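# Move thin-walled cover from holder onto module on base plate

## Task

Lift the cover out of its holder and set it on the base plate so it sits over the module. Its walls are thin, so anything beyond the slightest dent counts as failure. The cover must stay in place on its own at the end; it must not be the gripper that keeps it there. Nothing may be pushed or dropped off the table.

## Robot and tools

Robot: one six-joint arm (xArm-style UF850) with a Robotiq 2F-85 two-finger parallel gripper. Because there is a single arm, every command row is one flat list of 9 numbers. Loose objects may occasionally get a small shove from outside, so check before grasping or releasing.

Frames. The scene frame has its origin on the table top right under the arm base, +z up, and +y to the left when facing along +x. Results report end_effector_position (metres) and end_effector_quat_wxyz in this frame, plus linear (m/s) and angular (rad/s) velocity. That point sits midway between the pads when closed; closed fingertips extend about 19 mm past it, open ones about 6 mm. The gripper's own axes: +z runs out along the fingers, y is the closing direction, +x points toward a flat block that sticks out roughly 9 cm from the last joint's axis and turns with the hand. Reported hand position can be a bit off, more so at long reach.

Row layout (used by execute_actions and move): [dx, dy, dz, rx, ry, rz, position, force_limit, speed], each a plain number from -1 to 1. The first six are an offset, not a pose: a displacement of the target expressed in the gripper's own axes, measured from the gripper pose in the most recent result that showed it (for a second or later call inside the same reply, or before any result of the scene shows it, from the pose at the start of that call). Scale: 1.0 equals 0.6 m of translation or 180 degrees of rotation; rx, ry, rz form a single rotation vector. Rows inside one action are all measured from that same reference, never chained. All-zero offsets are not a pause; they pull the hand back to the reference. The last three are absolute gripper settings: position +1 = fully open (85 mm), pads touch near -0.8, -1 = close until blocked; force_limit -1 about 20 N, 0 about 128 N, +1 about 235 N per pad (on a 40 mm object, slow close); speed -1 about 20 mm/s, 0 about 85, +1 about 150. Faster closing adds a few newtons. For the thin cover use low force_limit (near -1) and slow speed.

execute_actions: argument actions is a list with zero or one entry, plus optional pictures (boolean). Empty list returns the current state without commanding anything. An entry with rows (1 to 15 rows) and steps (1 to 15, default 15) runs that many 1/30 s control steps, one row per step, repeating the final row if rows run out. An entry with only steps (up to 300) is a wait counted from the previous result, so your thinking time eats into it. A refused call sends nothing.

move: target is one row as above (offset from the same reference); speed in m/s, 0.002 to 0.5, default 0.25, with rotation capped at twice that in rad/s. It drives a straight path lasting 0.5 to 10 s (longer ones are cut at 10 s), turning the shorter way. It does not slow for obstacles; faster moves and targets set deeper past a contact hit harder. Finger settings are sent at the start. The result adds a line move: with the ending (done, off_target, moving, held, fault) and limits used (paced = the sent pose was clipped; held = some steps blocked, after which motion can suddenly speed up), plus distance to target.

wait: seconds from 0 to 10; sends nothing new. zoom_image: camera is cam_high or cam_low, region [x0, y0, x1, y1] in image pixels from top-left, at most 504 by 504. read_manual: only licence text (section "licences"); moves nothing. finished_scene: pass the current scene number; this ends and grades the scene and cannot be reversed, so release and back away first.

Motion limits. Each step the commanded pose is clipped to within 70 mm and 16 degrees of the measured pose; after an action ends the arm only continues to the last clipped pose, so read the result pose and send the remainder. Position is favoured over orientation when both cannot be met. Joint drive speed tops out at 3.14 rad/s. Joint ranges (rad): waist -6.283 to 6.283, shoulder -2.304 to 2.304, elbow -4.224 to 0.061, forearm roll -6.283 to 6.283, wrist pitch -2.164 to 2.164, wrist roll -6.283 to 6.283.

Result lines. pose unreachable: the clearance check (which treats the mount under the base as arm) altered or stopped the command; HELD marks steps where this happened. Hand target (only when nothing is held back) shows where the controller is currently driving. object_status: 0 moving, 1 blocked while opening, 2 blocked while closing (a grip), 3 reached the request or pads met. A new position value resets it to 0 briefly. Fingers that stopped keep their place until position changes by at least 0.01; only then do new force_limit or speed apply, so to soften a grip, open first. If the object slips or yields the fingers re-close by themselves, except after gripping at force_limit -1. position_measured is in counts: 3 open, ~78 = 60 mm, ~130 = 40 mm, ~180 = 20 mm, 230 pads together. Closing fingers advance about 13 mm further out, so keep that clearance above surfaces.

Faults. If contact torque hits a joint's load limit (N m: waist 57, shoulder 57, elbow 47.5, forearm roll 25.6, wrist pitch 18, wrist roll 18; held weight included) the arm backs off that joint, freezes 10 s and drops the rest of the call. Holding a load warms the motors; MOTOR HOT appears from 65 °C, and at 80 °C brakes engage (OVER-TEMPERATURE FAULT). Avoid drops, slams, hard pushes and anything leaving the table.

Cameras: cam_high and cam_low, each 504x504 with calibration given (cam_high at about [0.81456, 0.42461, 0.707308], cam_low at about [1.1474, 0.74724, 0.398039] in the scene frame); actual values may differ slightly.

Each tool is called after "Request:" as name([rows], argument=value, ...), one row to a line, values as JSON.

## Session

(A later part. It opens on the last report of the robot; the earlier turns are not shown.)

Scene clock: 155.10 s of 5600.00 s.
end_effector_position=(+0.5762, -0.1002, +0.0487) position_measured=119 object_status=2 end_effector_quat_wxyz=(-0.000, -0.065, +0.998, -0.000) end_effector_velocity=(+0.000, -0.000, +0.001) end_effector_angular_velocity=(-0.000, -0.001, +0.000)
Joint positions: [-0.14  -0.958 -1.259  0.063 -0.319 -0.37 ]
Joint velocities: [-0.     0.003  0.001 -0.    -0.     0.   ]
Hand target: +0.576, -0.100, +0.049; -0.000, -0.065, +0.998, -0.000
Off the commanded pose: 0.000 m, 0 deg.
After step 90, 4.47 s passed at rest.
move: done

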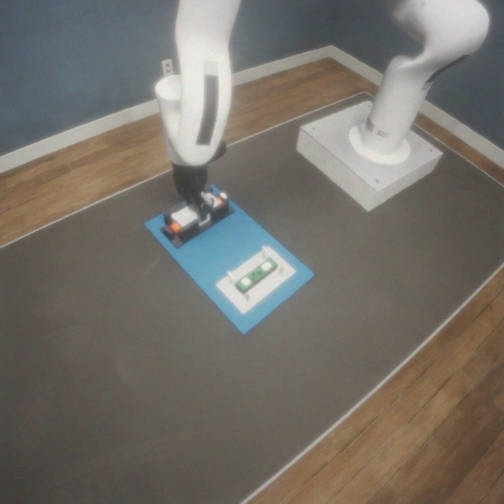

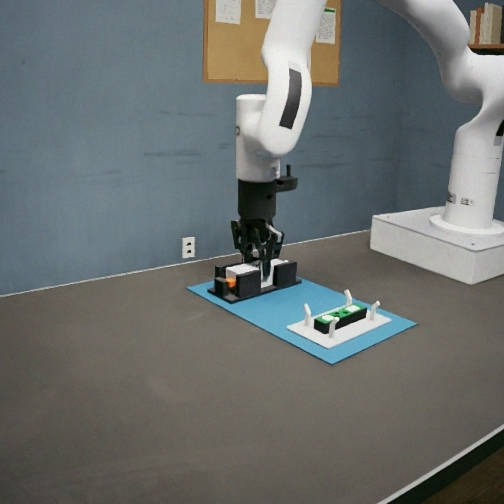

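Request:
move(target=[0,0,0,0,0,0,0.25,-1,-1], speed=0.02)

Request:
move(target=[0,-0.0033,0.014,0,0,0,0.25,-1,-1], speed=0.02)

Request:
move(target=[0,0,0,0,0,0,-1,-0.88,-1], speed=0.02)

Request:
zoom_image(camera="cam_low", region=[220, 230, 300, 300])

Scene clock: 171.87 s of 5600.00 s.
end_effector_position=(+0.5762, -0.1001, +0.0488) position_measured=98 object_status=0 end_effector_quat_wxyz=(-0.000, -0.065, +0.998, -0.000) end_effector_velocity=(+0.000, -0.000, +0.000) end_effector_angular_velocity=(-0.000, -0.001, -0.000)
Joint positions: [-0.14  -0.958 -1.259  0.063 -0.319 -0.37 ]
Joint velocities: [-0.     0.001  0.    -0.001  0.001  0.   ]
Hand target: +0.576, -0.100, +0.049; -0.000, -0.065, +0.998, -0.000
Off the commanded pose: 0.000 m, 0 deg.
After step 90, 13.07 s passed at rest.
move: done

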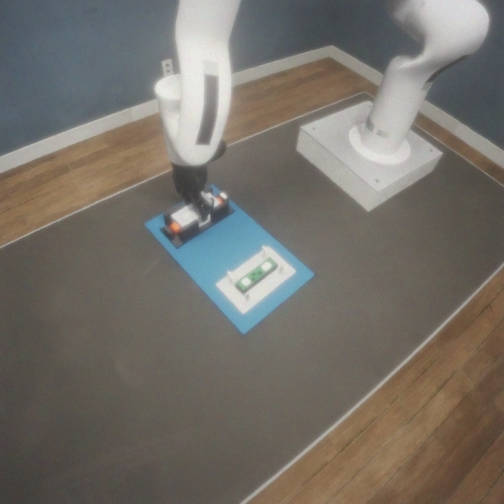

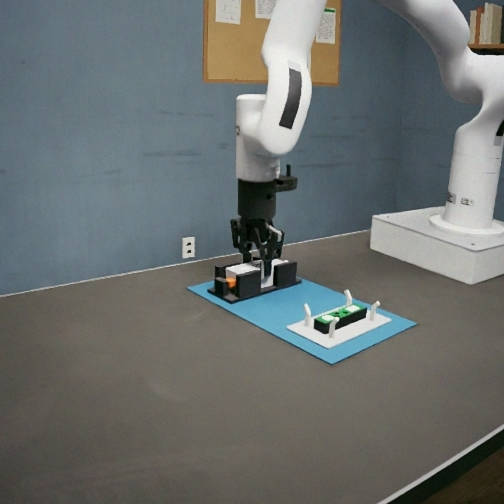

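Scene clock: 172.57 s of 5600.00 s.
end_effector_position=(+0.5765, -0.1021, +0.0404) position_measured=98 object_status=3 end_effector_quat_wxyz=(-0.000, -0.065, +0.998, -0.000) end_effector_velocity=(+0.001, -0.000, -0.000) end_effector_angular_velocity=(-0.000, -0.003, +0.000)
Joint positions: [-0.143 -0.976 -1.268  0.065 -0.309 -0.374]
Joint velocities: [-0.    -0.001 -0.003  0.001  0.001 -0.001]
Hand target: +0.577, -0.102, +0.040; -0.000, -0.065, +0.998, -0.000
Off the commanded pose: 0.000 m, 0 deg.
move: done

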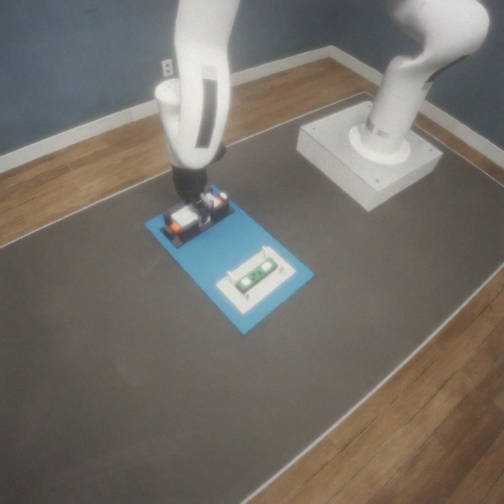

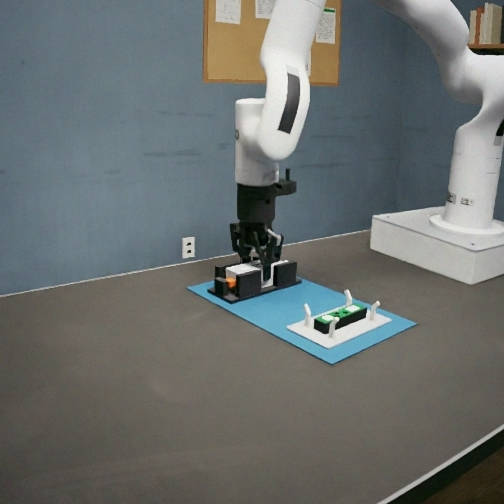

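Scene clock: 173.27 s of 5600.00 s.
end_effector_position=(+0.5764, -0.1018, +0.0407) position_measured=118 object_status=2 end_effector_quat_wxyz=(-0.000, -0.065, +0.998, -0.000) end_effector_velocity=(-0.000, -0.001, -0.001) end_effector_angular_velocity=(-0.001, -0.000, +0.001)
Joint positions: [-0.143 -0.976 -1.268  0.065 -0.31  -0.374]
Joint velocities: [-0.001 -0.002 -0.    -0.002  0.002 -0.   ]
Hand target: +0.577, -0.102, +0.040; -0.000, -0.065, +0.998, -0.000
Off the commanded pose: 0.000 m, 0 deg.
move: done

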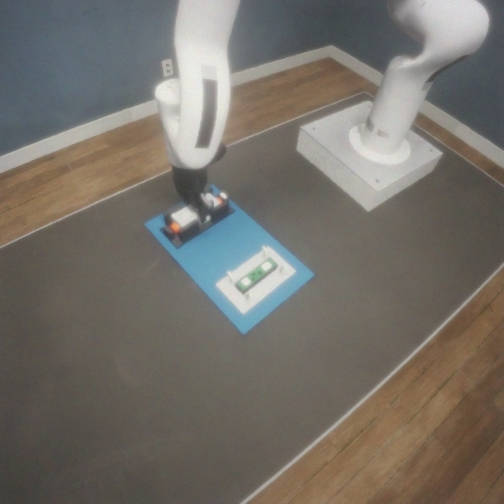

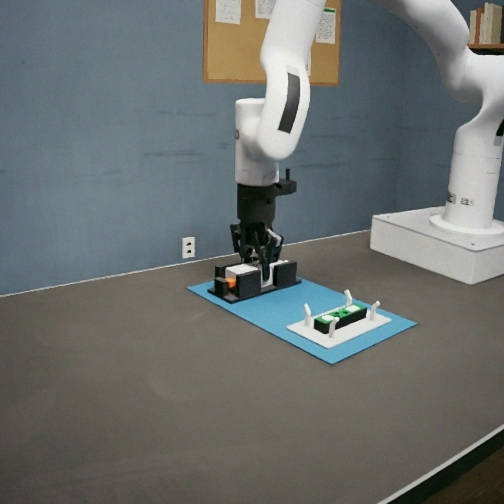

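Region (220, 230, 300, 300) of cam_low's 504x504 image, scaled by 6.300, with more detail than that image has; it fills the top 441 rows of this view, and the rest is white.

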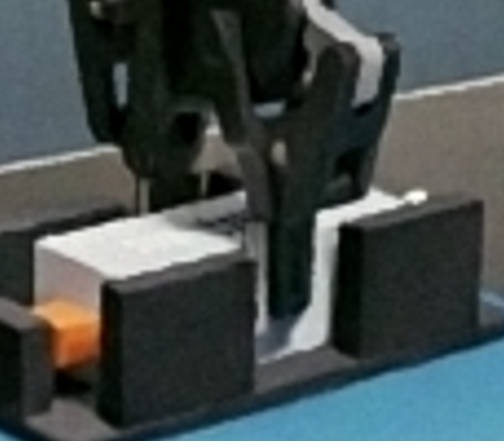

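Request:
move(target=[0,0.0005,0,0,0,0,-0.98,-0.8,-1], speed=0.01)

Request:
move(target=[0,0,-0.007,0,0,0,-0.98,-0.8,-1], speed=0.005)

Request:
zoom_image(camera="cam_low", region=[220, 230, 300, 300])

Scene clock: 182.37 s of 5600.00 s.
end_effector_position=(+0.5765, -0.1017, +0.0406) position_measured=122 object_status=2 end_effector_quat_wxyz=(-0.000, -0.065, +0.998, -0.000) end_effector_velocity=(+0.000, +0.000, -0.000) end_effector_angular_velocity=(-0.001, +0.000, +0.003)
Joint positions: [-0.142 -0.976 -1.267  0.065 -0.31  -0.374]
Joint velocities: [ 0.001 -0.    -0.001 -0.002 -0.001  0.   ]
Hand target: +0.576, -0.102, +0.041; -0.000, -0.065, +0.998, -0.000
Off the commanded pose: 0.000 m, 0 deg.
After step 90, 5.40 s passed at rest.
move: done

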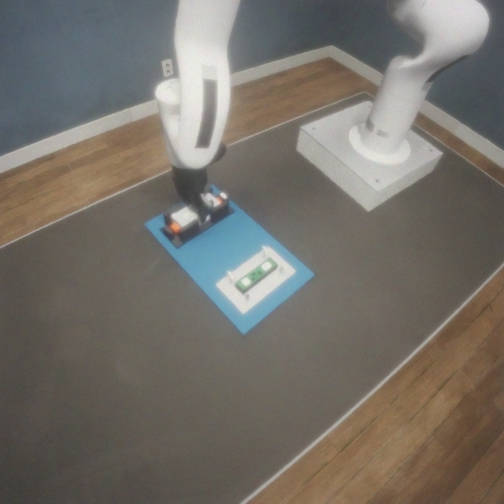

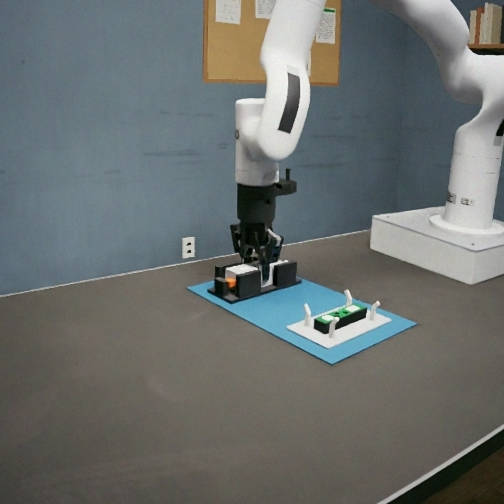

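Scene clock: 183.43 s of 5600.00 s.
end_effector_position=(+0.5761, -0.1017, +0.0447) position_measured=122 object_status=2 end_effector_quat_wxyz=(-0.001, -0.065, +0.998, -0.000) end_effector_velocity=(-0.000, +0.000, -0.000) end_effector_angular_velocity=(-0.000, +0.000, +0.001)
Joint positions: [-0.143 -0.967 -1.264  0.064 -0.315 -0.373]
Joint velocities: [ 0.     0.     0.001 -0.001  0.001 -0.   ]
Hand target: +0.576, -0.102, +0.045; -0.000, -0.065, +0.998, -0.000
Off the commanded pose: 0.000 m, 0 deg.
move: done

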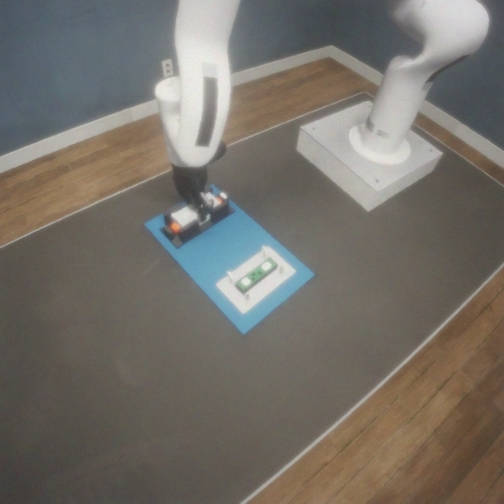

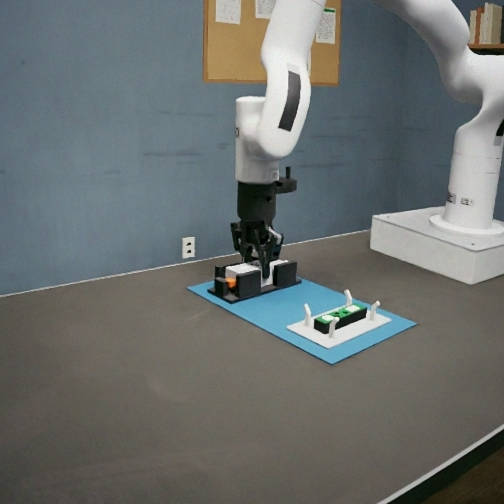

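Region (220, 230, 300, 300) of cam_low's 504x504 image, scaled by 6.300, with more detail than that image has; it fills the top 441 rows of this view, and the rest is white.

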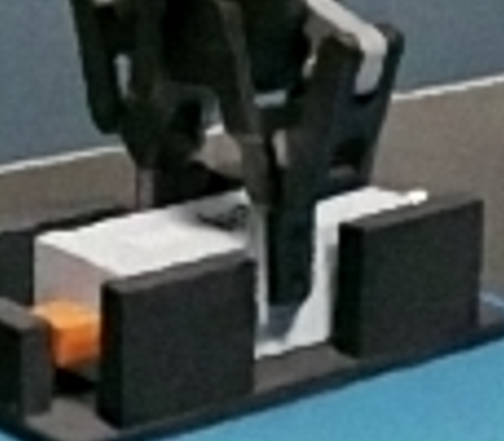

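Request:
move(target=[0,0,-0.007,0,0,0,-0.98,-0.8,-1], speed=0.004)

Request:
zoom_image(camera="cam_low", region=[220, 230, 300, 300])

Scene clock: 190.67 s of 5600.00 s.
end_effector_position=(+0.5762, -0.1017, +0.0489) position_measured=122 object_status=2 end_effector_quat_wxyz=(-0.000, -0.065, +0.998, -0.000) end_effector_velocity=(-0.001, +0.000, -0.001) end_effector_angular_velocity=(+0.001, +0.002, -0.001)
Joint positions: [-0.143 -0.959 -1.261  0.063 -0.321 -0.372]
Joint velocities: [ 0.    -0.     0.002  0.001 -0.     0.   ]
Hand target: +0.576, -0.102, +0.049; -0.001, -0.065, +0.998, -0.000
Off the commanded pose: 0.000 m, 0 deg.
After step 90, 3.00 s passed at rest.
move: done

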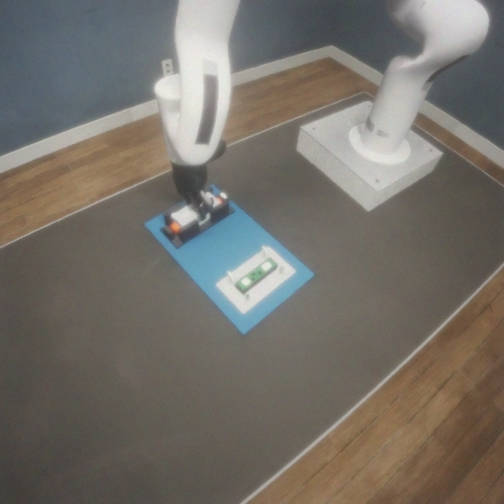

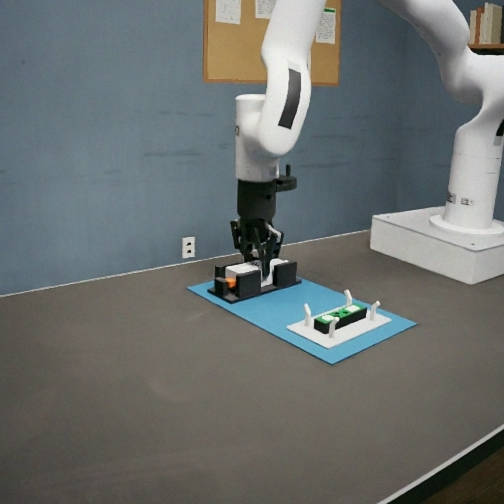

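Region (220, 230, 300, 300) of cam_low's 504x504 image, scaled by 6.300, with more detail than that image has; it fills the top 441 rows of this view, and the rest is white.

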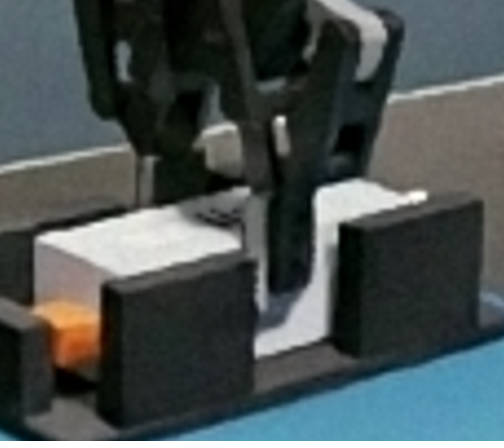

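Request:
move(target=[0,0,0,0,0,0,0.2,-1,-1], speed=0.02)

Request:
move(target=[-0.003,0,0.012,0,0,0,0.2,-1,-1], speed=0.02)

Request:
move(target=[0,0,0,0,0,0,-1,-0.72,-1], speed=0.02)

Request:
move(target=[0,0,-0.008,0,0,0,-1,-0.72,-1], speed=0.005)

Request:
zoom_image(camera="cam_low", region=[220, 230, 300, 300])

Scene clock: 214.37 s of 5600.00 s.
end_effector_position=(+0.5766, -0.1019, +0.0491) position_measured=104 object_status=3 end_effector_quat_wxyz=(+0.000, -0.065, +0.998, -0.000) end_effector_velocity=(-0.003, +0.001, -0.002) end_effector_angular_velocity=(+0.002, +0.006, -0.001)
Joint positions: [-0.143 -0.958 -1.261  0.063 -0.32  -0.372]
Joint velocities: [ 0.001 -0.002  0.002  0.002 -0.003  0.001]
Hand target: +0.576, -0.102, +0.049; -0.000, -0.065, +0.998, -0.000
Off the commanded pose: 0.001 m, 0 deg.
After step 90, 20.00 s passed at rest.
move: done

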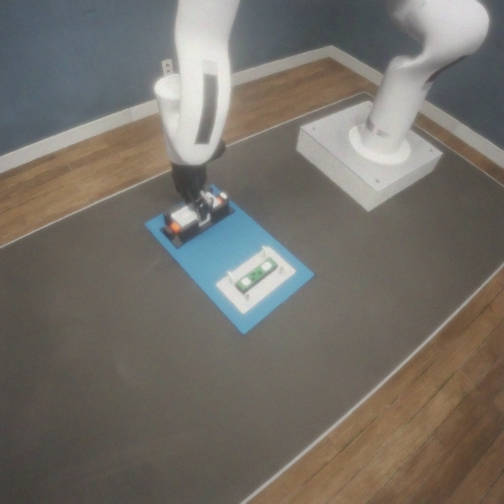

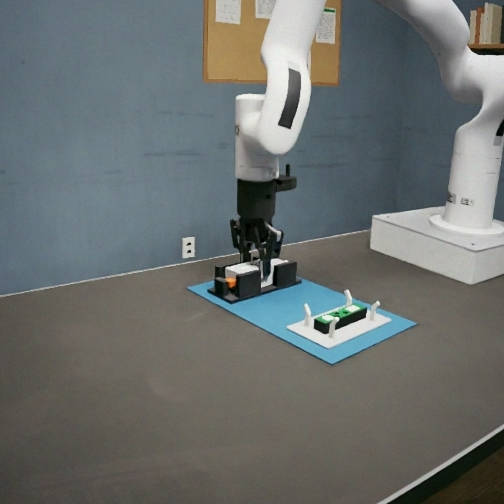

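Scene clock: 215.07 s of 5600.00 s.
end_effector_position=(+0.5784, -0.1017, +0.0419) position_measured=104 object_status=3 end_effector_quat_wxyz=(+0.000, -0.065, +0.998, -0.000) end_effector_velocity=(+0.002, -0.000, +0.001) end_effector_angular_velocity=(-0.001, -0.004, -0.000)
Joint positions: [-0.142 -0.976 -1.272  0.064 -0.314 -0.372]
Joint velocities: [ 0.     0.001 -0.003  0.001  0.    -0.   ]
Hand target: +0.578, -0.102, +0.042; +0.000, -0.065, +0.998, -0.000
Off the commanded pose: 0.000 m, 0 deg.
move: done

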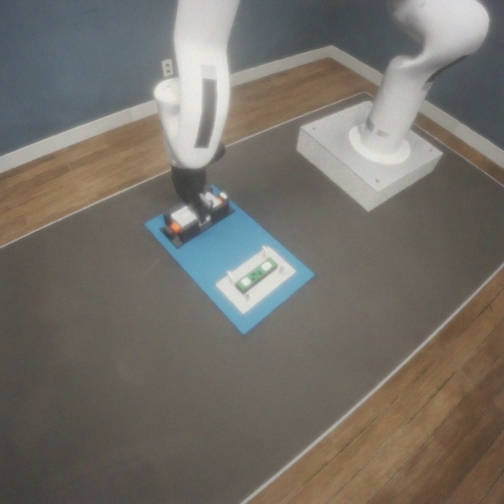

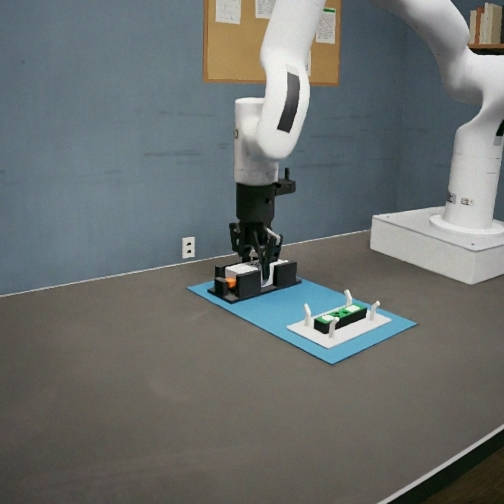

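Scene clock: 215.80 s of 5600.00 s.
end_effector_position=(+0.5786, -0.1017, +0.0423) position_measured=124 object_status=2 end_effector_quat_wxyz=(+0.000, -0.065, +0.998, -0.000) end_effector_velocity=(-0.000, -0.001, -0.002) end_effector_angular_velocity=(-0.001, -0.002, +0.000)
Joint positions: [-0.142 -0.975 -1.273  0.064 -0.315 -0.372]
Joint velocities: [-0.001 -0.003  0.001 -0.     0.006 -0.001]
Hand target: +0.578, -0.102, +0.042; +0.000, -0.065, +0.998, -0.000
Off the commanded pose: 0.000 m, 0 deg.
move: done

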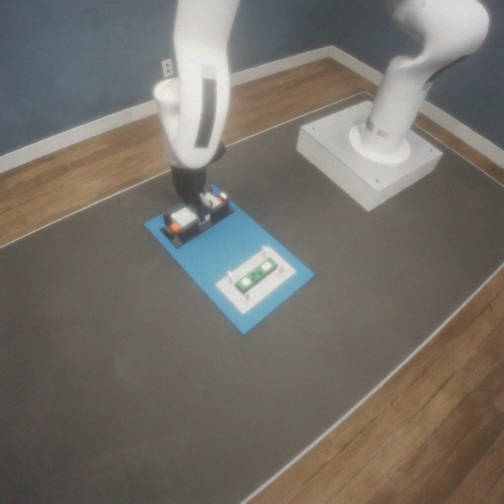

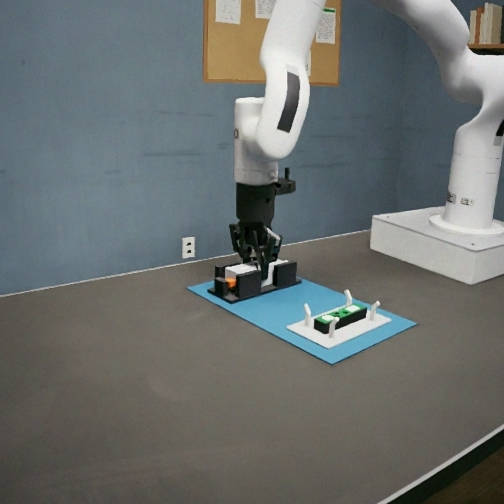

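Scene clock: 216.97 s of 5600.00 s.
end_effector_position=(+0.5782, -0.1016, +0.0469) position_measured=125 object_status=2 end_effector_quat_wxyz=(-0.000, -0.065, +0.998, -0.000) end_effector_velocity=(+0.000, -0.000, +0.000) end_effector_angular_velocity=(-0.001, -0.001, +0.002)
Joint positions: [-0.142 -0.966 -1.269  0.063 -0.321 -0.371]
Joint velocities: [ 0.    -0.    -0.001 -0.001  0.    -0.   ]
Hand target: +0.579, -0.102, +0.047; +0.000, -0.065, +0.998, -0.000
Off the commanded pose: 0.001 m, 0 deg.
move: done

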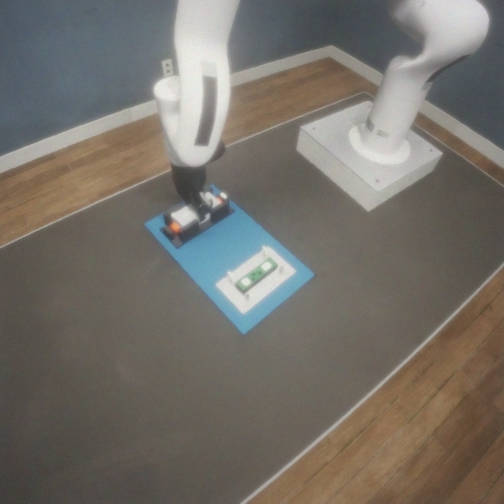

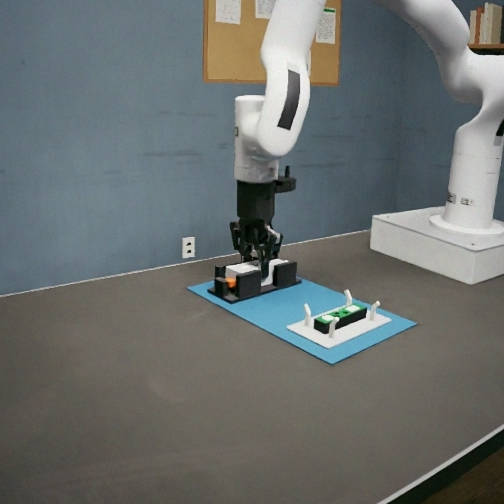

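Region (220, 230, 300, 300) of cam_low's 504x504 image, scaled by 6.300, with more detail than that image has; it fills the top 441 rows of this view, and the rest is white.

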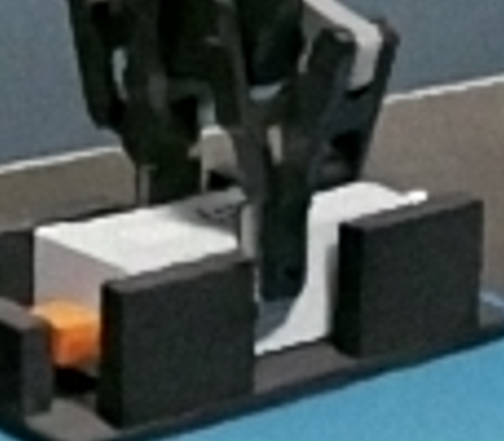

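Request:
move(target=[0,0,-0.008,0,0,0,-1,-0.72,-1], speed=0.004)

Request:
zoom_image(camera="cam_low", region=[220, 230, 300, 300])

Scene clock: 223.17 s of 5600.00 s.
end_effector_position=(+0.5783, -0.1017, +0.0517) position_measured=125 object_status=2 end_effector_quat_wxyz=(-0.000, -0.065, +0.998, -0.000) end_effector_velocity=(-0.000, +0.000, +0.000) end_effector_angular_velocity=(+0.000, +0.000, -0.000)
Joint positions: [-0.142 -0.956 -1.265  0.062 -0.327 -0.37 ]
Joint velocities: [ 0.  0.  0.  0. -0.  0.]
Hand target: +0.578, -0.102, +0.052; -0.000, -0.065, +0.998, -0.000
Off the commanded pose: 0.000 m, 0 deg.
After step 90, 1.83 s passed at rest.
move: done

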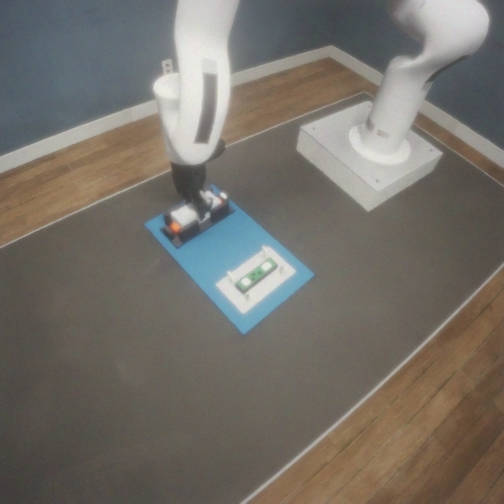

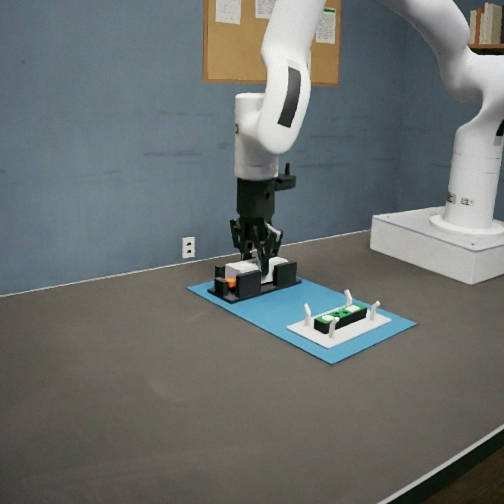

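Region (220, 230, 300, 300) of cam_low's 504x504 image, scaled by 6.300, with more detail than that image has; it fills the top 441 rows of this view, and the rest is white.

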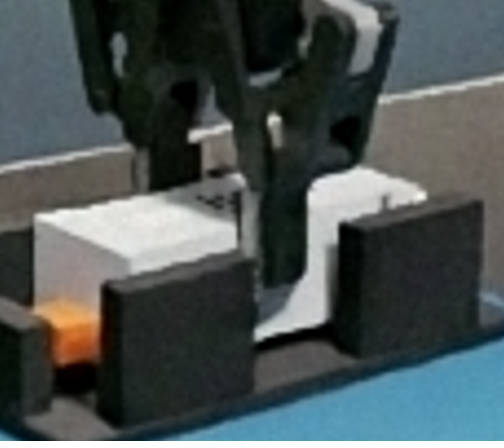

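It's coming out now.

Request:
move(target=[0,0,-0.03,0,0,0,-1,-0.72,-1], speed=0.006)

Request:
zoom_image(camera="cam_low", region=[210, 220, 300, 300])

Scene clock: 230.80 s of 5600.00 s.
end_effector_position=(+0.5783, -0.1017, +0.0697) position_measured=125 object_status=2 end_effector_quat_wxyz=(-0.000, -0.065, +0.998, -0.000) end_effector_velocity=(-0.001, +0.000, -0.000) end_effector_angular_velocity=(-0.000, +0.002, +0.002)
Joint positions: [-0.143 -0.92  -1.253  0.058 -0.351 -0.366]
Joint velocities: [ 0.     0.     0.002 -0.002 -0.001  0.   ]
Hand target: +0.578, -0.102, +0.070; -0.000, -0.065, +0.998, -0.000
Off the commanded pose: 0.000 m, 0 deg.
After step 90, 1.40 s passed at rest.
move: done

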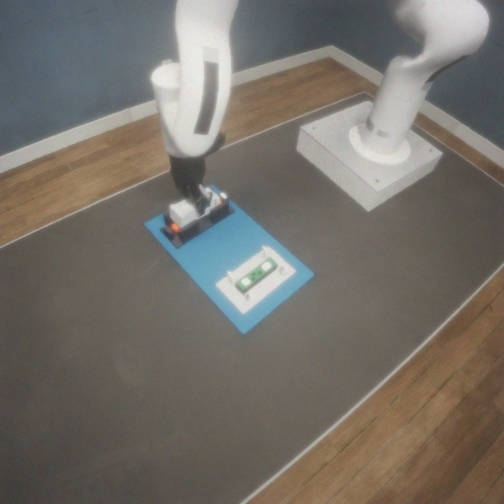

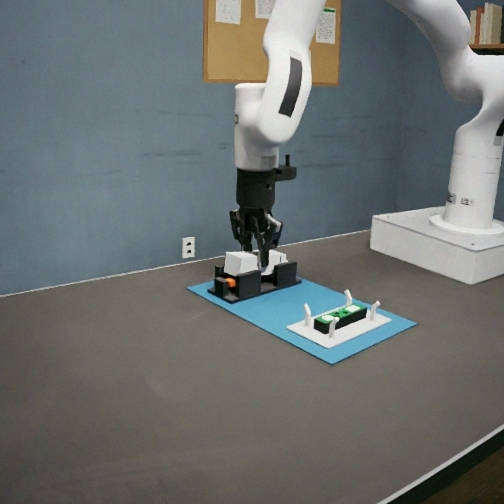

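Region (210, 220, 300, 300) of cam_low's 504x504 image, scaled by 5.600, with more detail than that image has.

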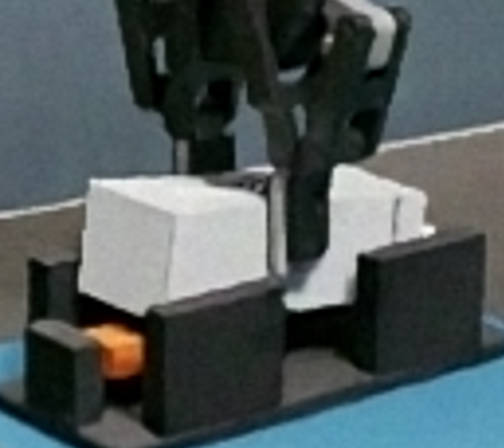

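Request:
move(target=[0,0,-0.08,0,0,0,-1,-0.72,-1], speed=0.04)

Request:
move(target=[-0.005,0.39,0,0,0.047,0,-1,-0.72,-1], speed=0.12)

Request:
zoom_image(camera="cam_low", region=[280, 240, 400, 350])

Request:
zoom_image(camera="cam_high", region=[205, 215, 305, 315])

Scene clock: 246.27 s of 5600.00 s.
end_effector_position=(+0.5782, -0.1016, +0.1176) position_measured=125 object_status=2 end_effector_quat_wxyz=(-0.000, -0.065, +0.998, -0.000) end_effector_velocity=(+0.001, +0.000, +0.000) end_effector_angular_velocity=(+0.001, -0.000, -0.002)
Joint positions: [-0.144 -0.828 -1.231  0.048 -0.421 -0.358]
Joint velocities: [ 0.    -0.    -0.002  0.002 -0.001  0.   ]
Hand target: +0.578, -0.102, +0.118; -0.000, -0.065, +0.998, -0.000
Off the commanded pose: 0.000 m, 0 deg.
After step 90, 10.97 s passed at rest.
move: done

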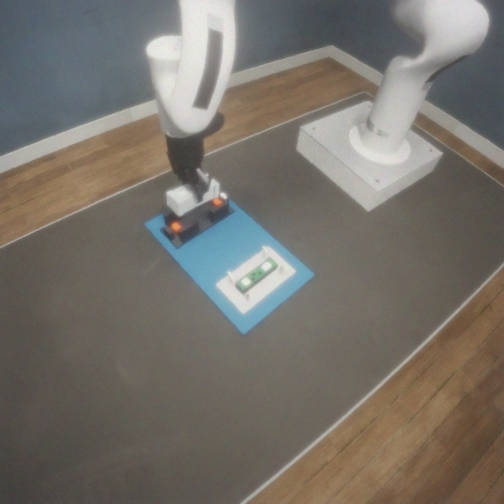

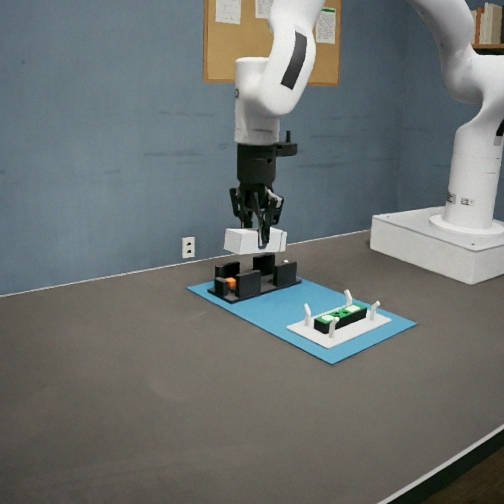

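Scene clock: 248.57 s of 5600.00 s.
end_effector_position=(+0.5510, +0.1306, +0.1175) position_measured=125 object_status=2 end_effector_quat_wxyz=(-0.074, -0.064, +0.995, -0.005) end_effector_velocity=(-0.001, +0.001, -0.001) end_effector_angular_velocity=(-0.001, +0.002, +0.000)
Joint positions: [ 0.254 -0.851 -1.284  0.067 -0.589  0.024]
Joint velocities: [ 0.003 -0.001 -0.001  0.    -0.002  0.002]
Hand target: +0.551, +0.131, +0.117; -0.074, -0.065, +0.995, -0.005
Off the commanded pose: 0.000 m, 0 deg.
move: done

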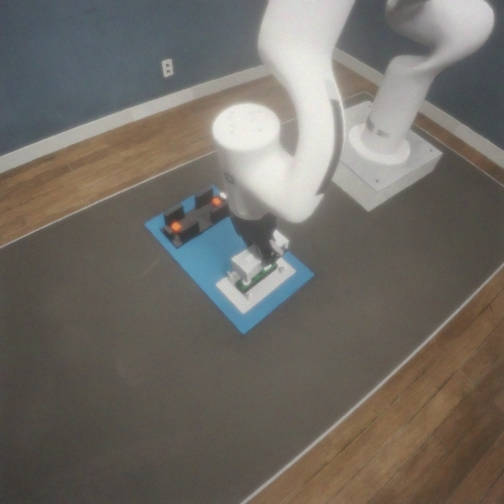

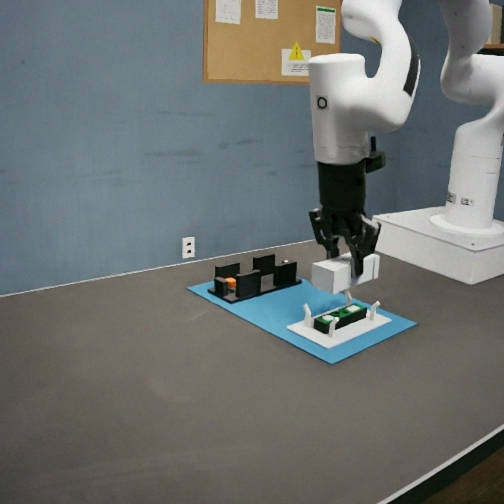

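Region (280, 240, 400, 350) of cam_low's 504x504 image, scaled by 4.200, with more detail than that image has; it fills the top 462 rows of this view, and the rest is white.

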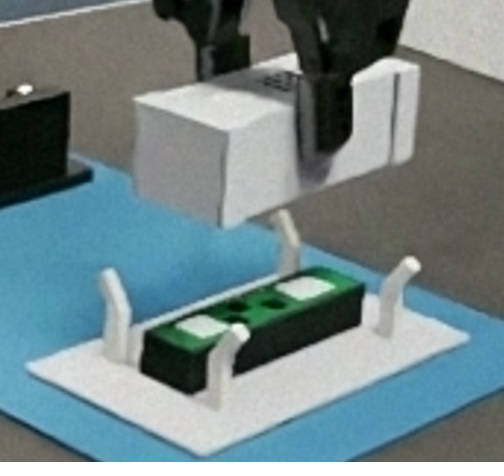

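Region (205, 215, 305, 315) of cam_high's 504x504 image, scaled by 5.040, with more detail than that image has.

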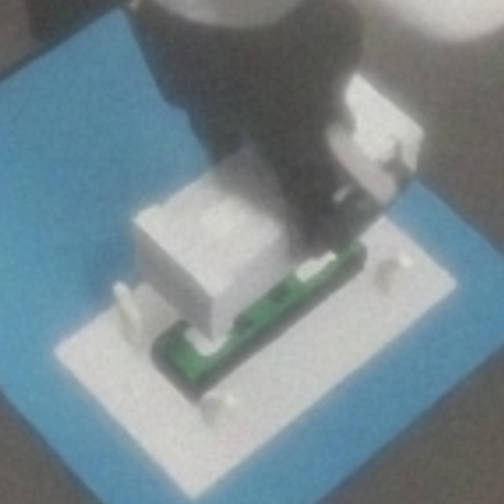

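Request:
move(target=[-0.014,0,0.0485,0,0,0,-1,-0.72,-1], speed=0.04)

Request:
zoom_image(camera="cam_low", region=[280, 240, 400, 350])

Request:
zoom_image(camera="cam_high", region=[205, 215, 305, 315])

Scene clock: 258.23 s of 5600.00 s.
end_effector_position=(+0.5551, +0.1312, +0.0876) position_measured=125 object_status=2 end_effector_quat_wxyz=(-0.074, -0.064, +0.995, -0.005) end_effector_velocity=(+0.001, +0.000, -0.000) end_effector_angular_velocity=(+0.001, -0.002, -0.000)
Joint positions: [ 0.254 -0.914 -1.311  0.071 -0.553  0.02 ]
Joint velocities: [-0.    -0.001 -0.003  0.     0.001 -0.   ]
Hand target: +0.555, +0.131, +0.087; -0.074, -0.064, +0.995, -0.005
Off the commanded pose: 0.000 m, 0 deg.
After step 90, 5.60 s passed at rest.
move: done

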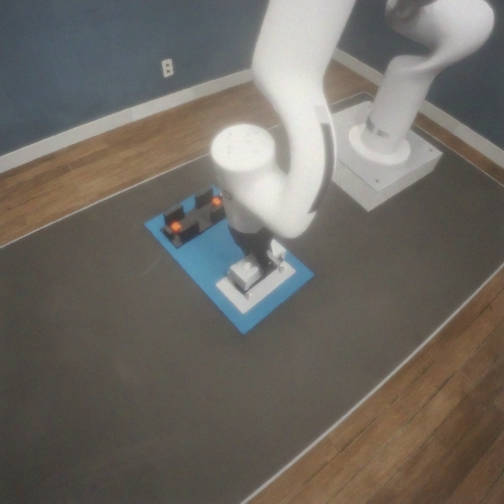

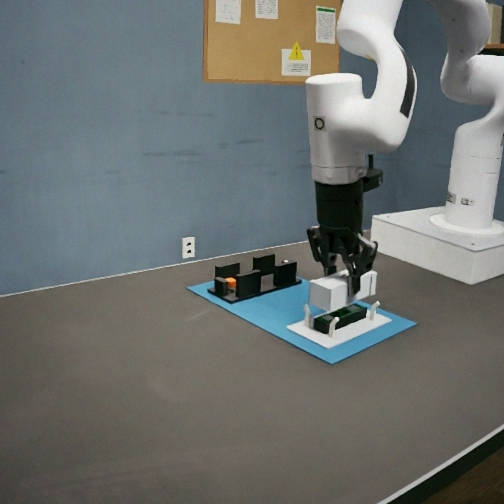

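Region (280, 240, 400, 350) of cam_low's 504x504 image, scaled by 4.200, with more detail than that image has; it fills the top 462 rows of this view, and the rest is white.

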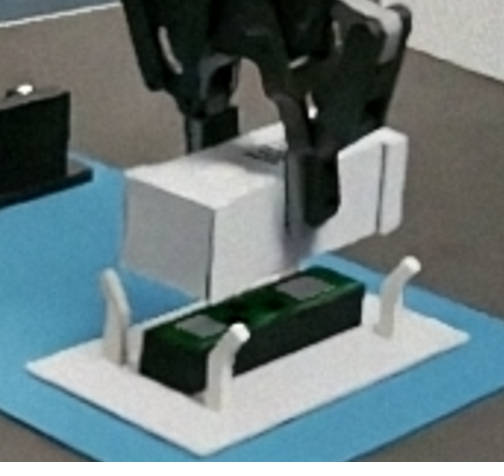

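Region (205, 215, 305, 315) of cam_high's 504x504 image, scaled by 5.040, with more detail than that image has.

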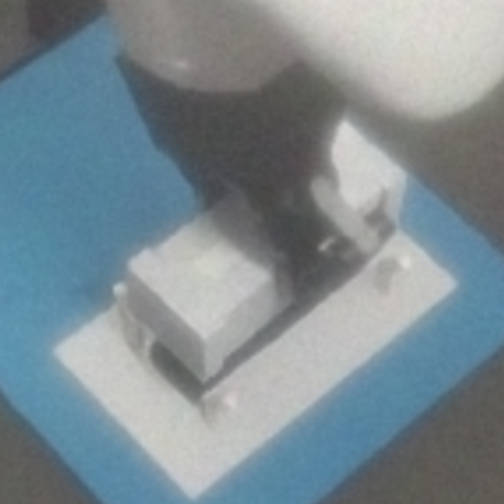

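Request:
move(target=[-0.0083,-0.0025,0.0325,0,0,0,-1,-0.72,-1], speed=0.02)

Request:
zoom_image(camera="cam_low", region=[280, 240, 400, 350])

Request:
zoom_image(camera="cam_high", region=[205, 215, 305, 315])

Scene clock: 284.83 s of 5600.00 s.
end_effector_position=(+0.5574, +0.1299, +0.0677) position_measured=125 object_status=2 end_effector_quat_wxyz=(-0.074, -0.064, +0.995, -0.005) end_effector_velocity=(+0.002, +0.000, +0.001) end_effector_angular_velocity=(+0.001, -0.004, -0.000)
Joint positions: [ 0.252 -0.956 -1.329  0.073 -0.53   0.015]
Joint velocities: [-0.     0.001 -0.002  0.001  0.001 -0.   ]
Hand target: +0.557, +0.130, +0.068; -0.074, -0.064, +0.995, -0.005
Off the commanded pose: 0.000 m, 0 deg.
After step 90, 22.33 s passed at rest.
move: done

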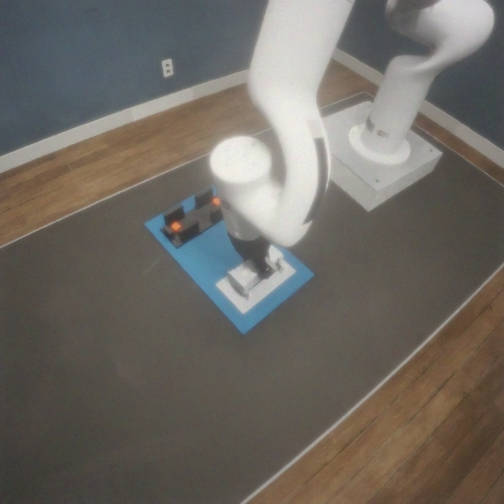

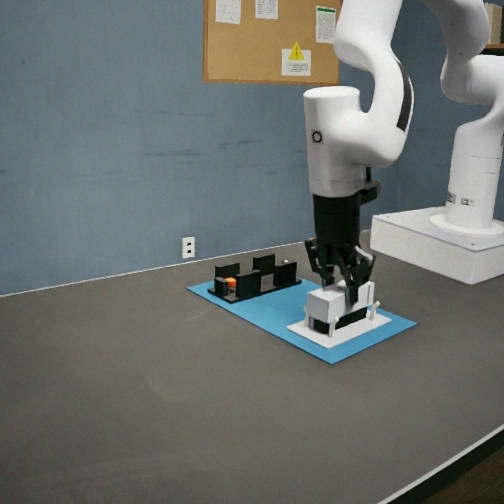

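Region (280, 240, 400, 350) of cam_low's 504x504 image, scaled by 4.200, with more detail than that image has; it fills the top 462 rows of this view, and the rest is white.

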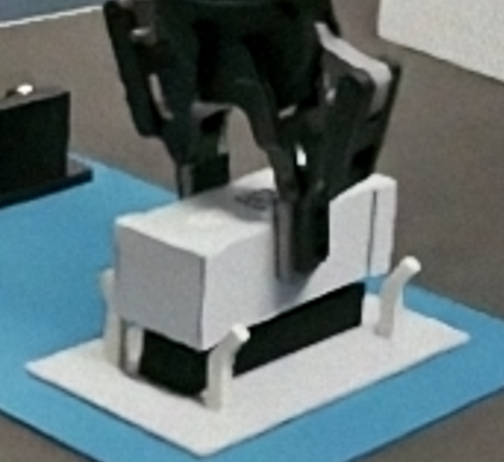

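Region (205, 215, 305, 315) of cam_high's 504x504 image, scaled by 5.040, with more detail than that image has.

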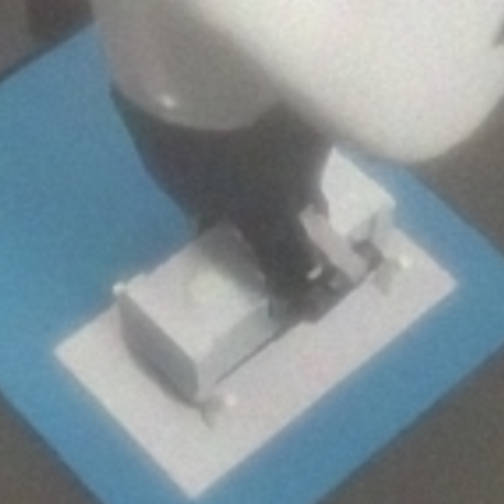

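Request:
move(target=[-0.002,0,0.0132,0,0,0,-1,-0.72,-1], speed=0.01)

Request:
zoom_image(camera="cam_low", region=[280, 240, 400, 350])

Request:
zoom_image(camera="cam_high", region=[205, 215, 305, 315])

Scene clock: 294.07 s of 5600.00 s.
end_effector_position=(+0.5574, +0.1300, +0.0597) position_measured=125 object_status=2 end_effector_quat_wxyz=(-0.074, -0.064, +0.995, -0.005) end_effector_velocity=(-0.000, -0.000, -0.001) end_effector_angular_velocity=(+0.000, +0.002, -0.002)
Joint positions: [ 0.253 -0.971 -1.335  0.074 -0.52   0.014]
Joint velocities: [-0.    -0.002 -0.     0.002  0.     0.   ]
Hand target: +0.557, +0.130, +0.060; -0.074, -0.064, +0.995, -0.005
Off the commanded pose: 0.000 m, 0 deg.
After step 90, 5.23 s passed at rest.
move: done

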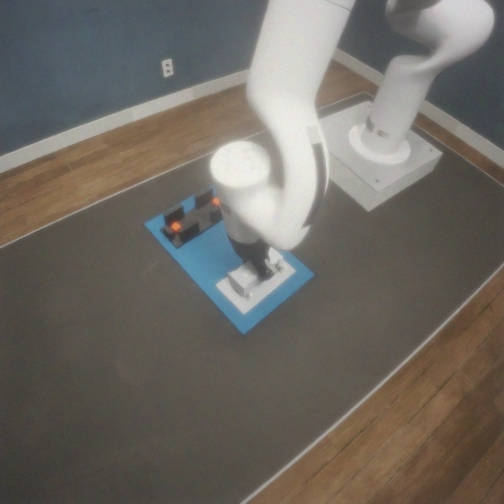

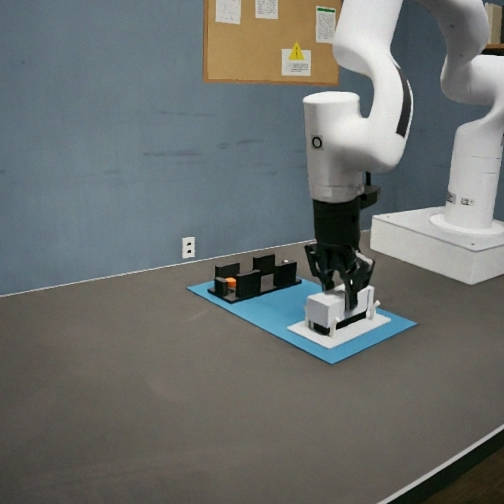

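Region (280, 240, 400, 350) of cam_low's 504x504 image, scaled by 4.200, with more detail than that image has; it fills the top 462 rows of this view, and the rest is white.

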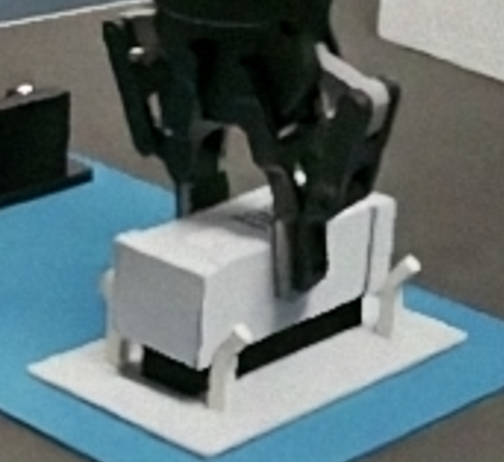

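Region (205, 215, 305, 315) of cam_high's 504x504 image, scaled by 5.040, with more detail than that image has.

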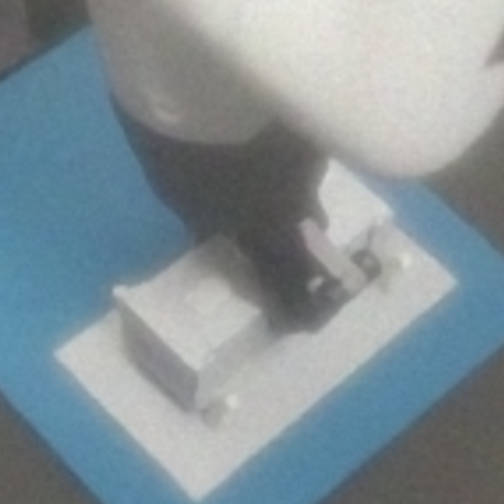

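Request:
move(target=[-0.003,0,0.02,0,0,0,-1,-0.72,-1], speed=0.01)

Request:
zoom_image(camera="cam_low", region=[280, 240, 400, 350])

Scene clock: 307.43 s of 5600.00 s.
end_effector_position=(+0.5573, +0.1300, +0.0475) position_measured=125 object_status=2 end_effector_quat_wxyz=(-0.074, -0.064, +0.995, -0.005) end_effector_velocity=(+0.001, -0.000, +0.000) end_effector_angular_velocity=(-0.000, -0.001, +0.001)
Joint positions: [ 0.253 -0.995 -1.343  0.077 -0.505  0.012]
Joint velocities: [-0.     0.    -0.001 -0.001 -0.    -0.   ]
Hand target: +0.557, +0.130, +0.048; -0.074, -0.064, +0.995, -0.005
Off the commanded pose: 0.000 m, 0 deg.
After step 90, 8.93 s passed at rest.
move: done

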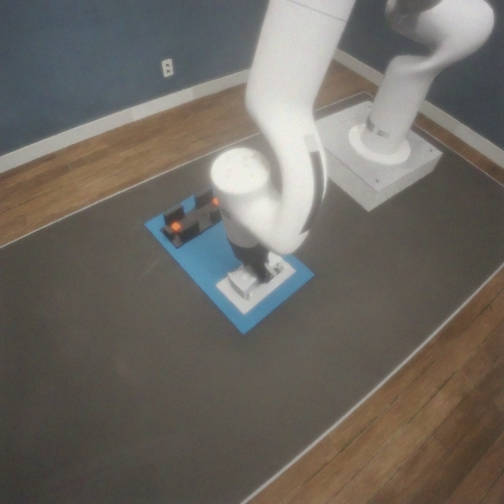

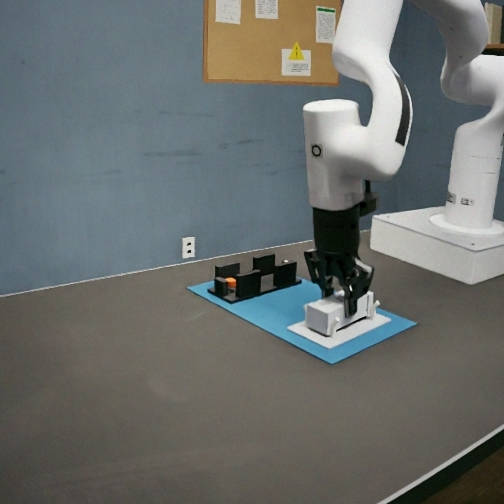

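Region (280, 240, 400, 350) of cam_low's 504x504 image, scaled by 4.200, with more detail than that image has; it fills the top 462 rows of this view, and the rest is white.

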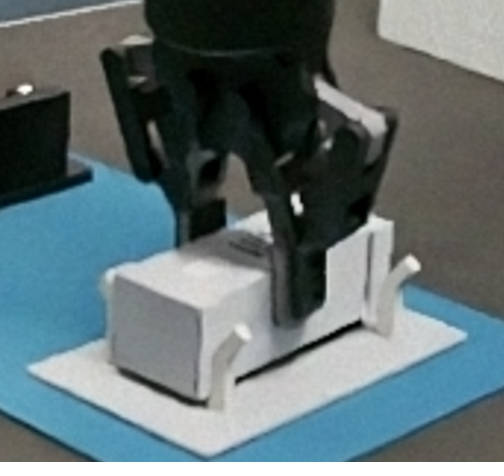

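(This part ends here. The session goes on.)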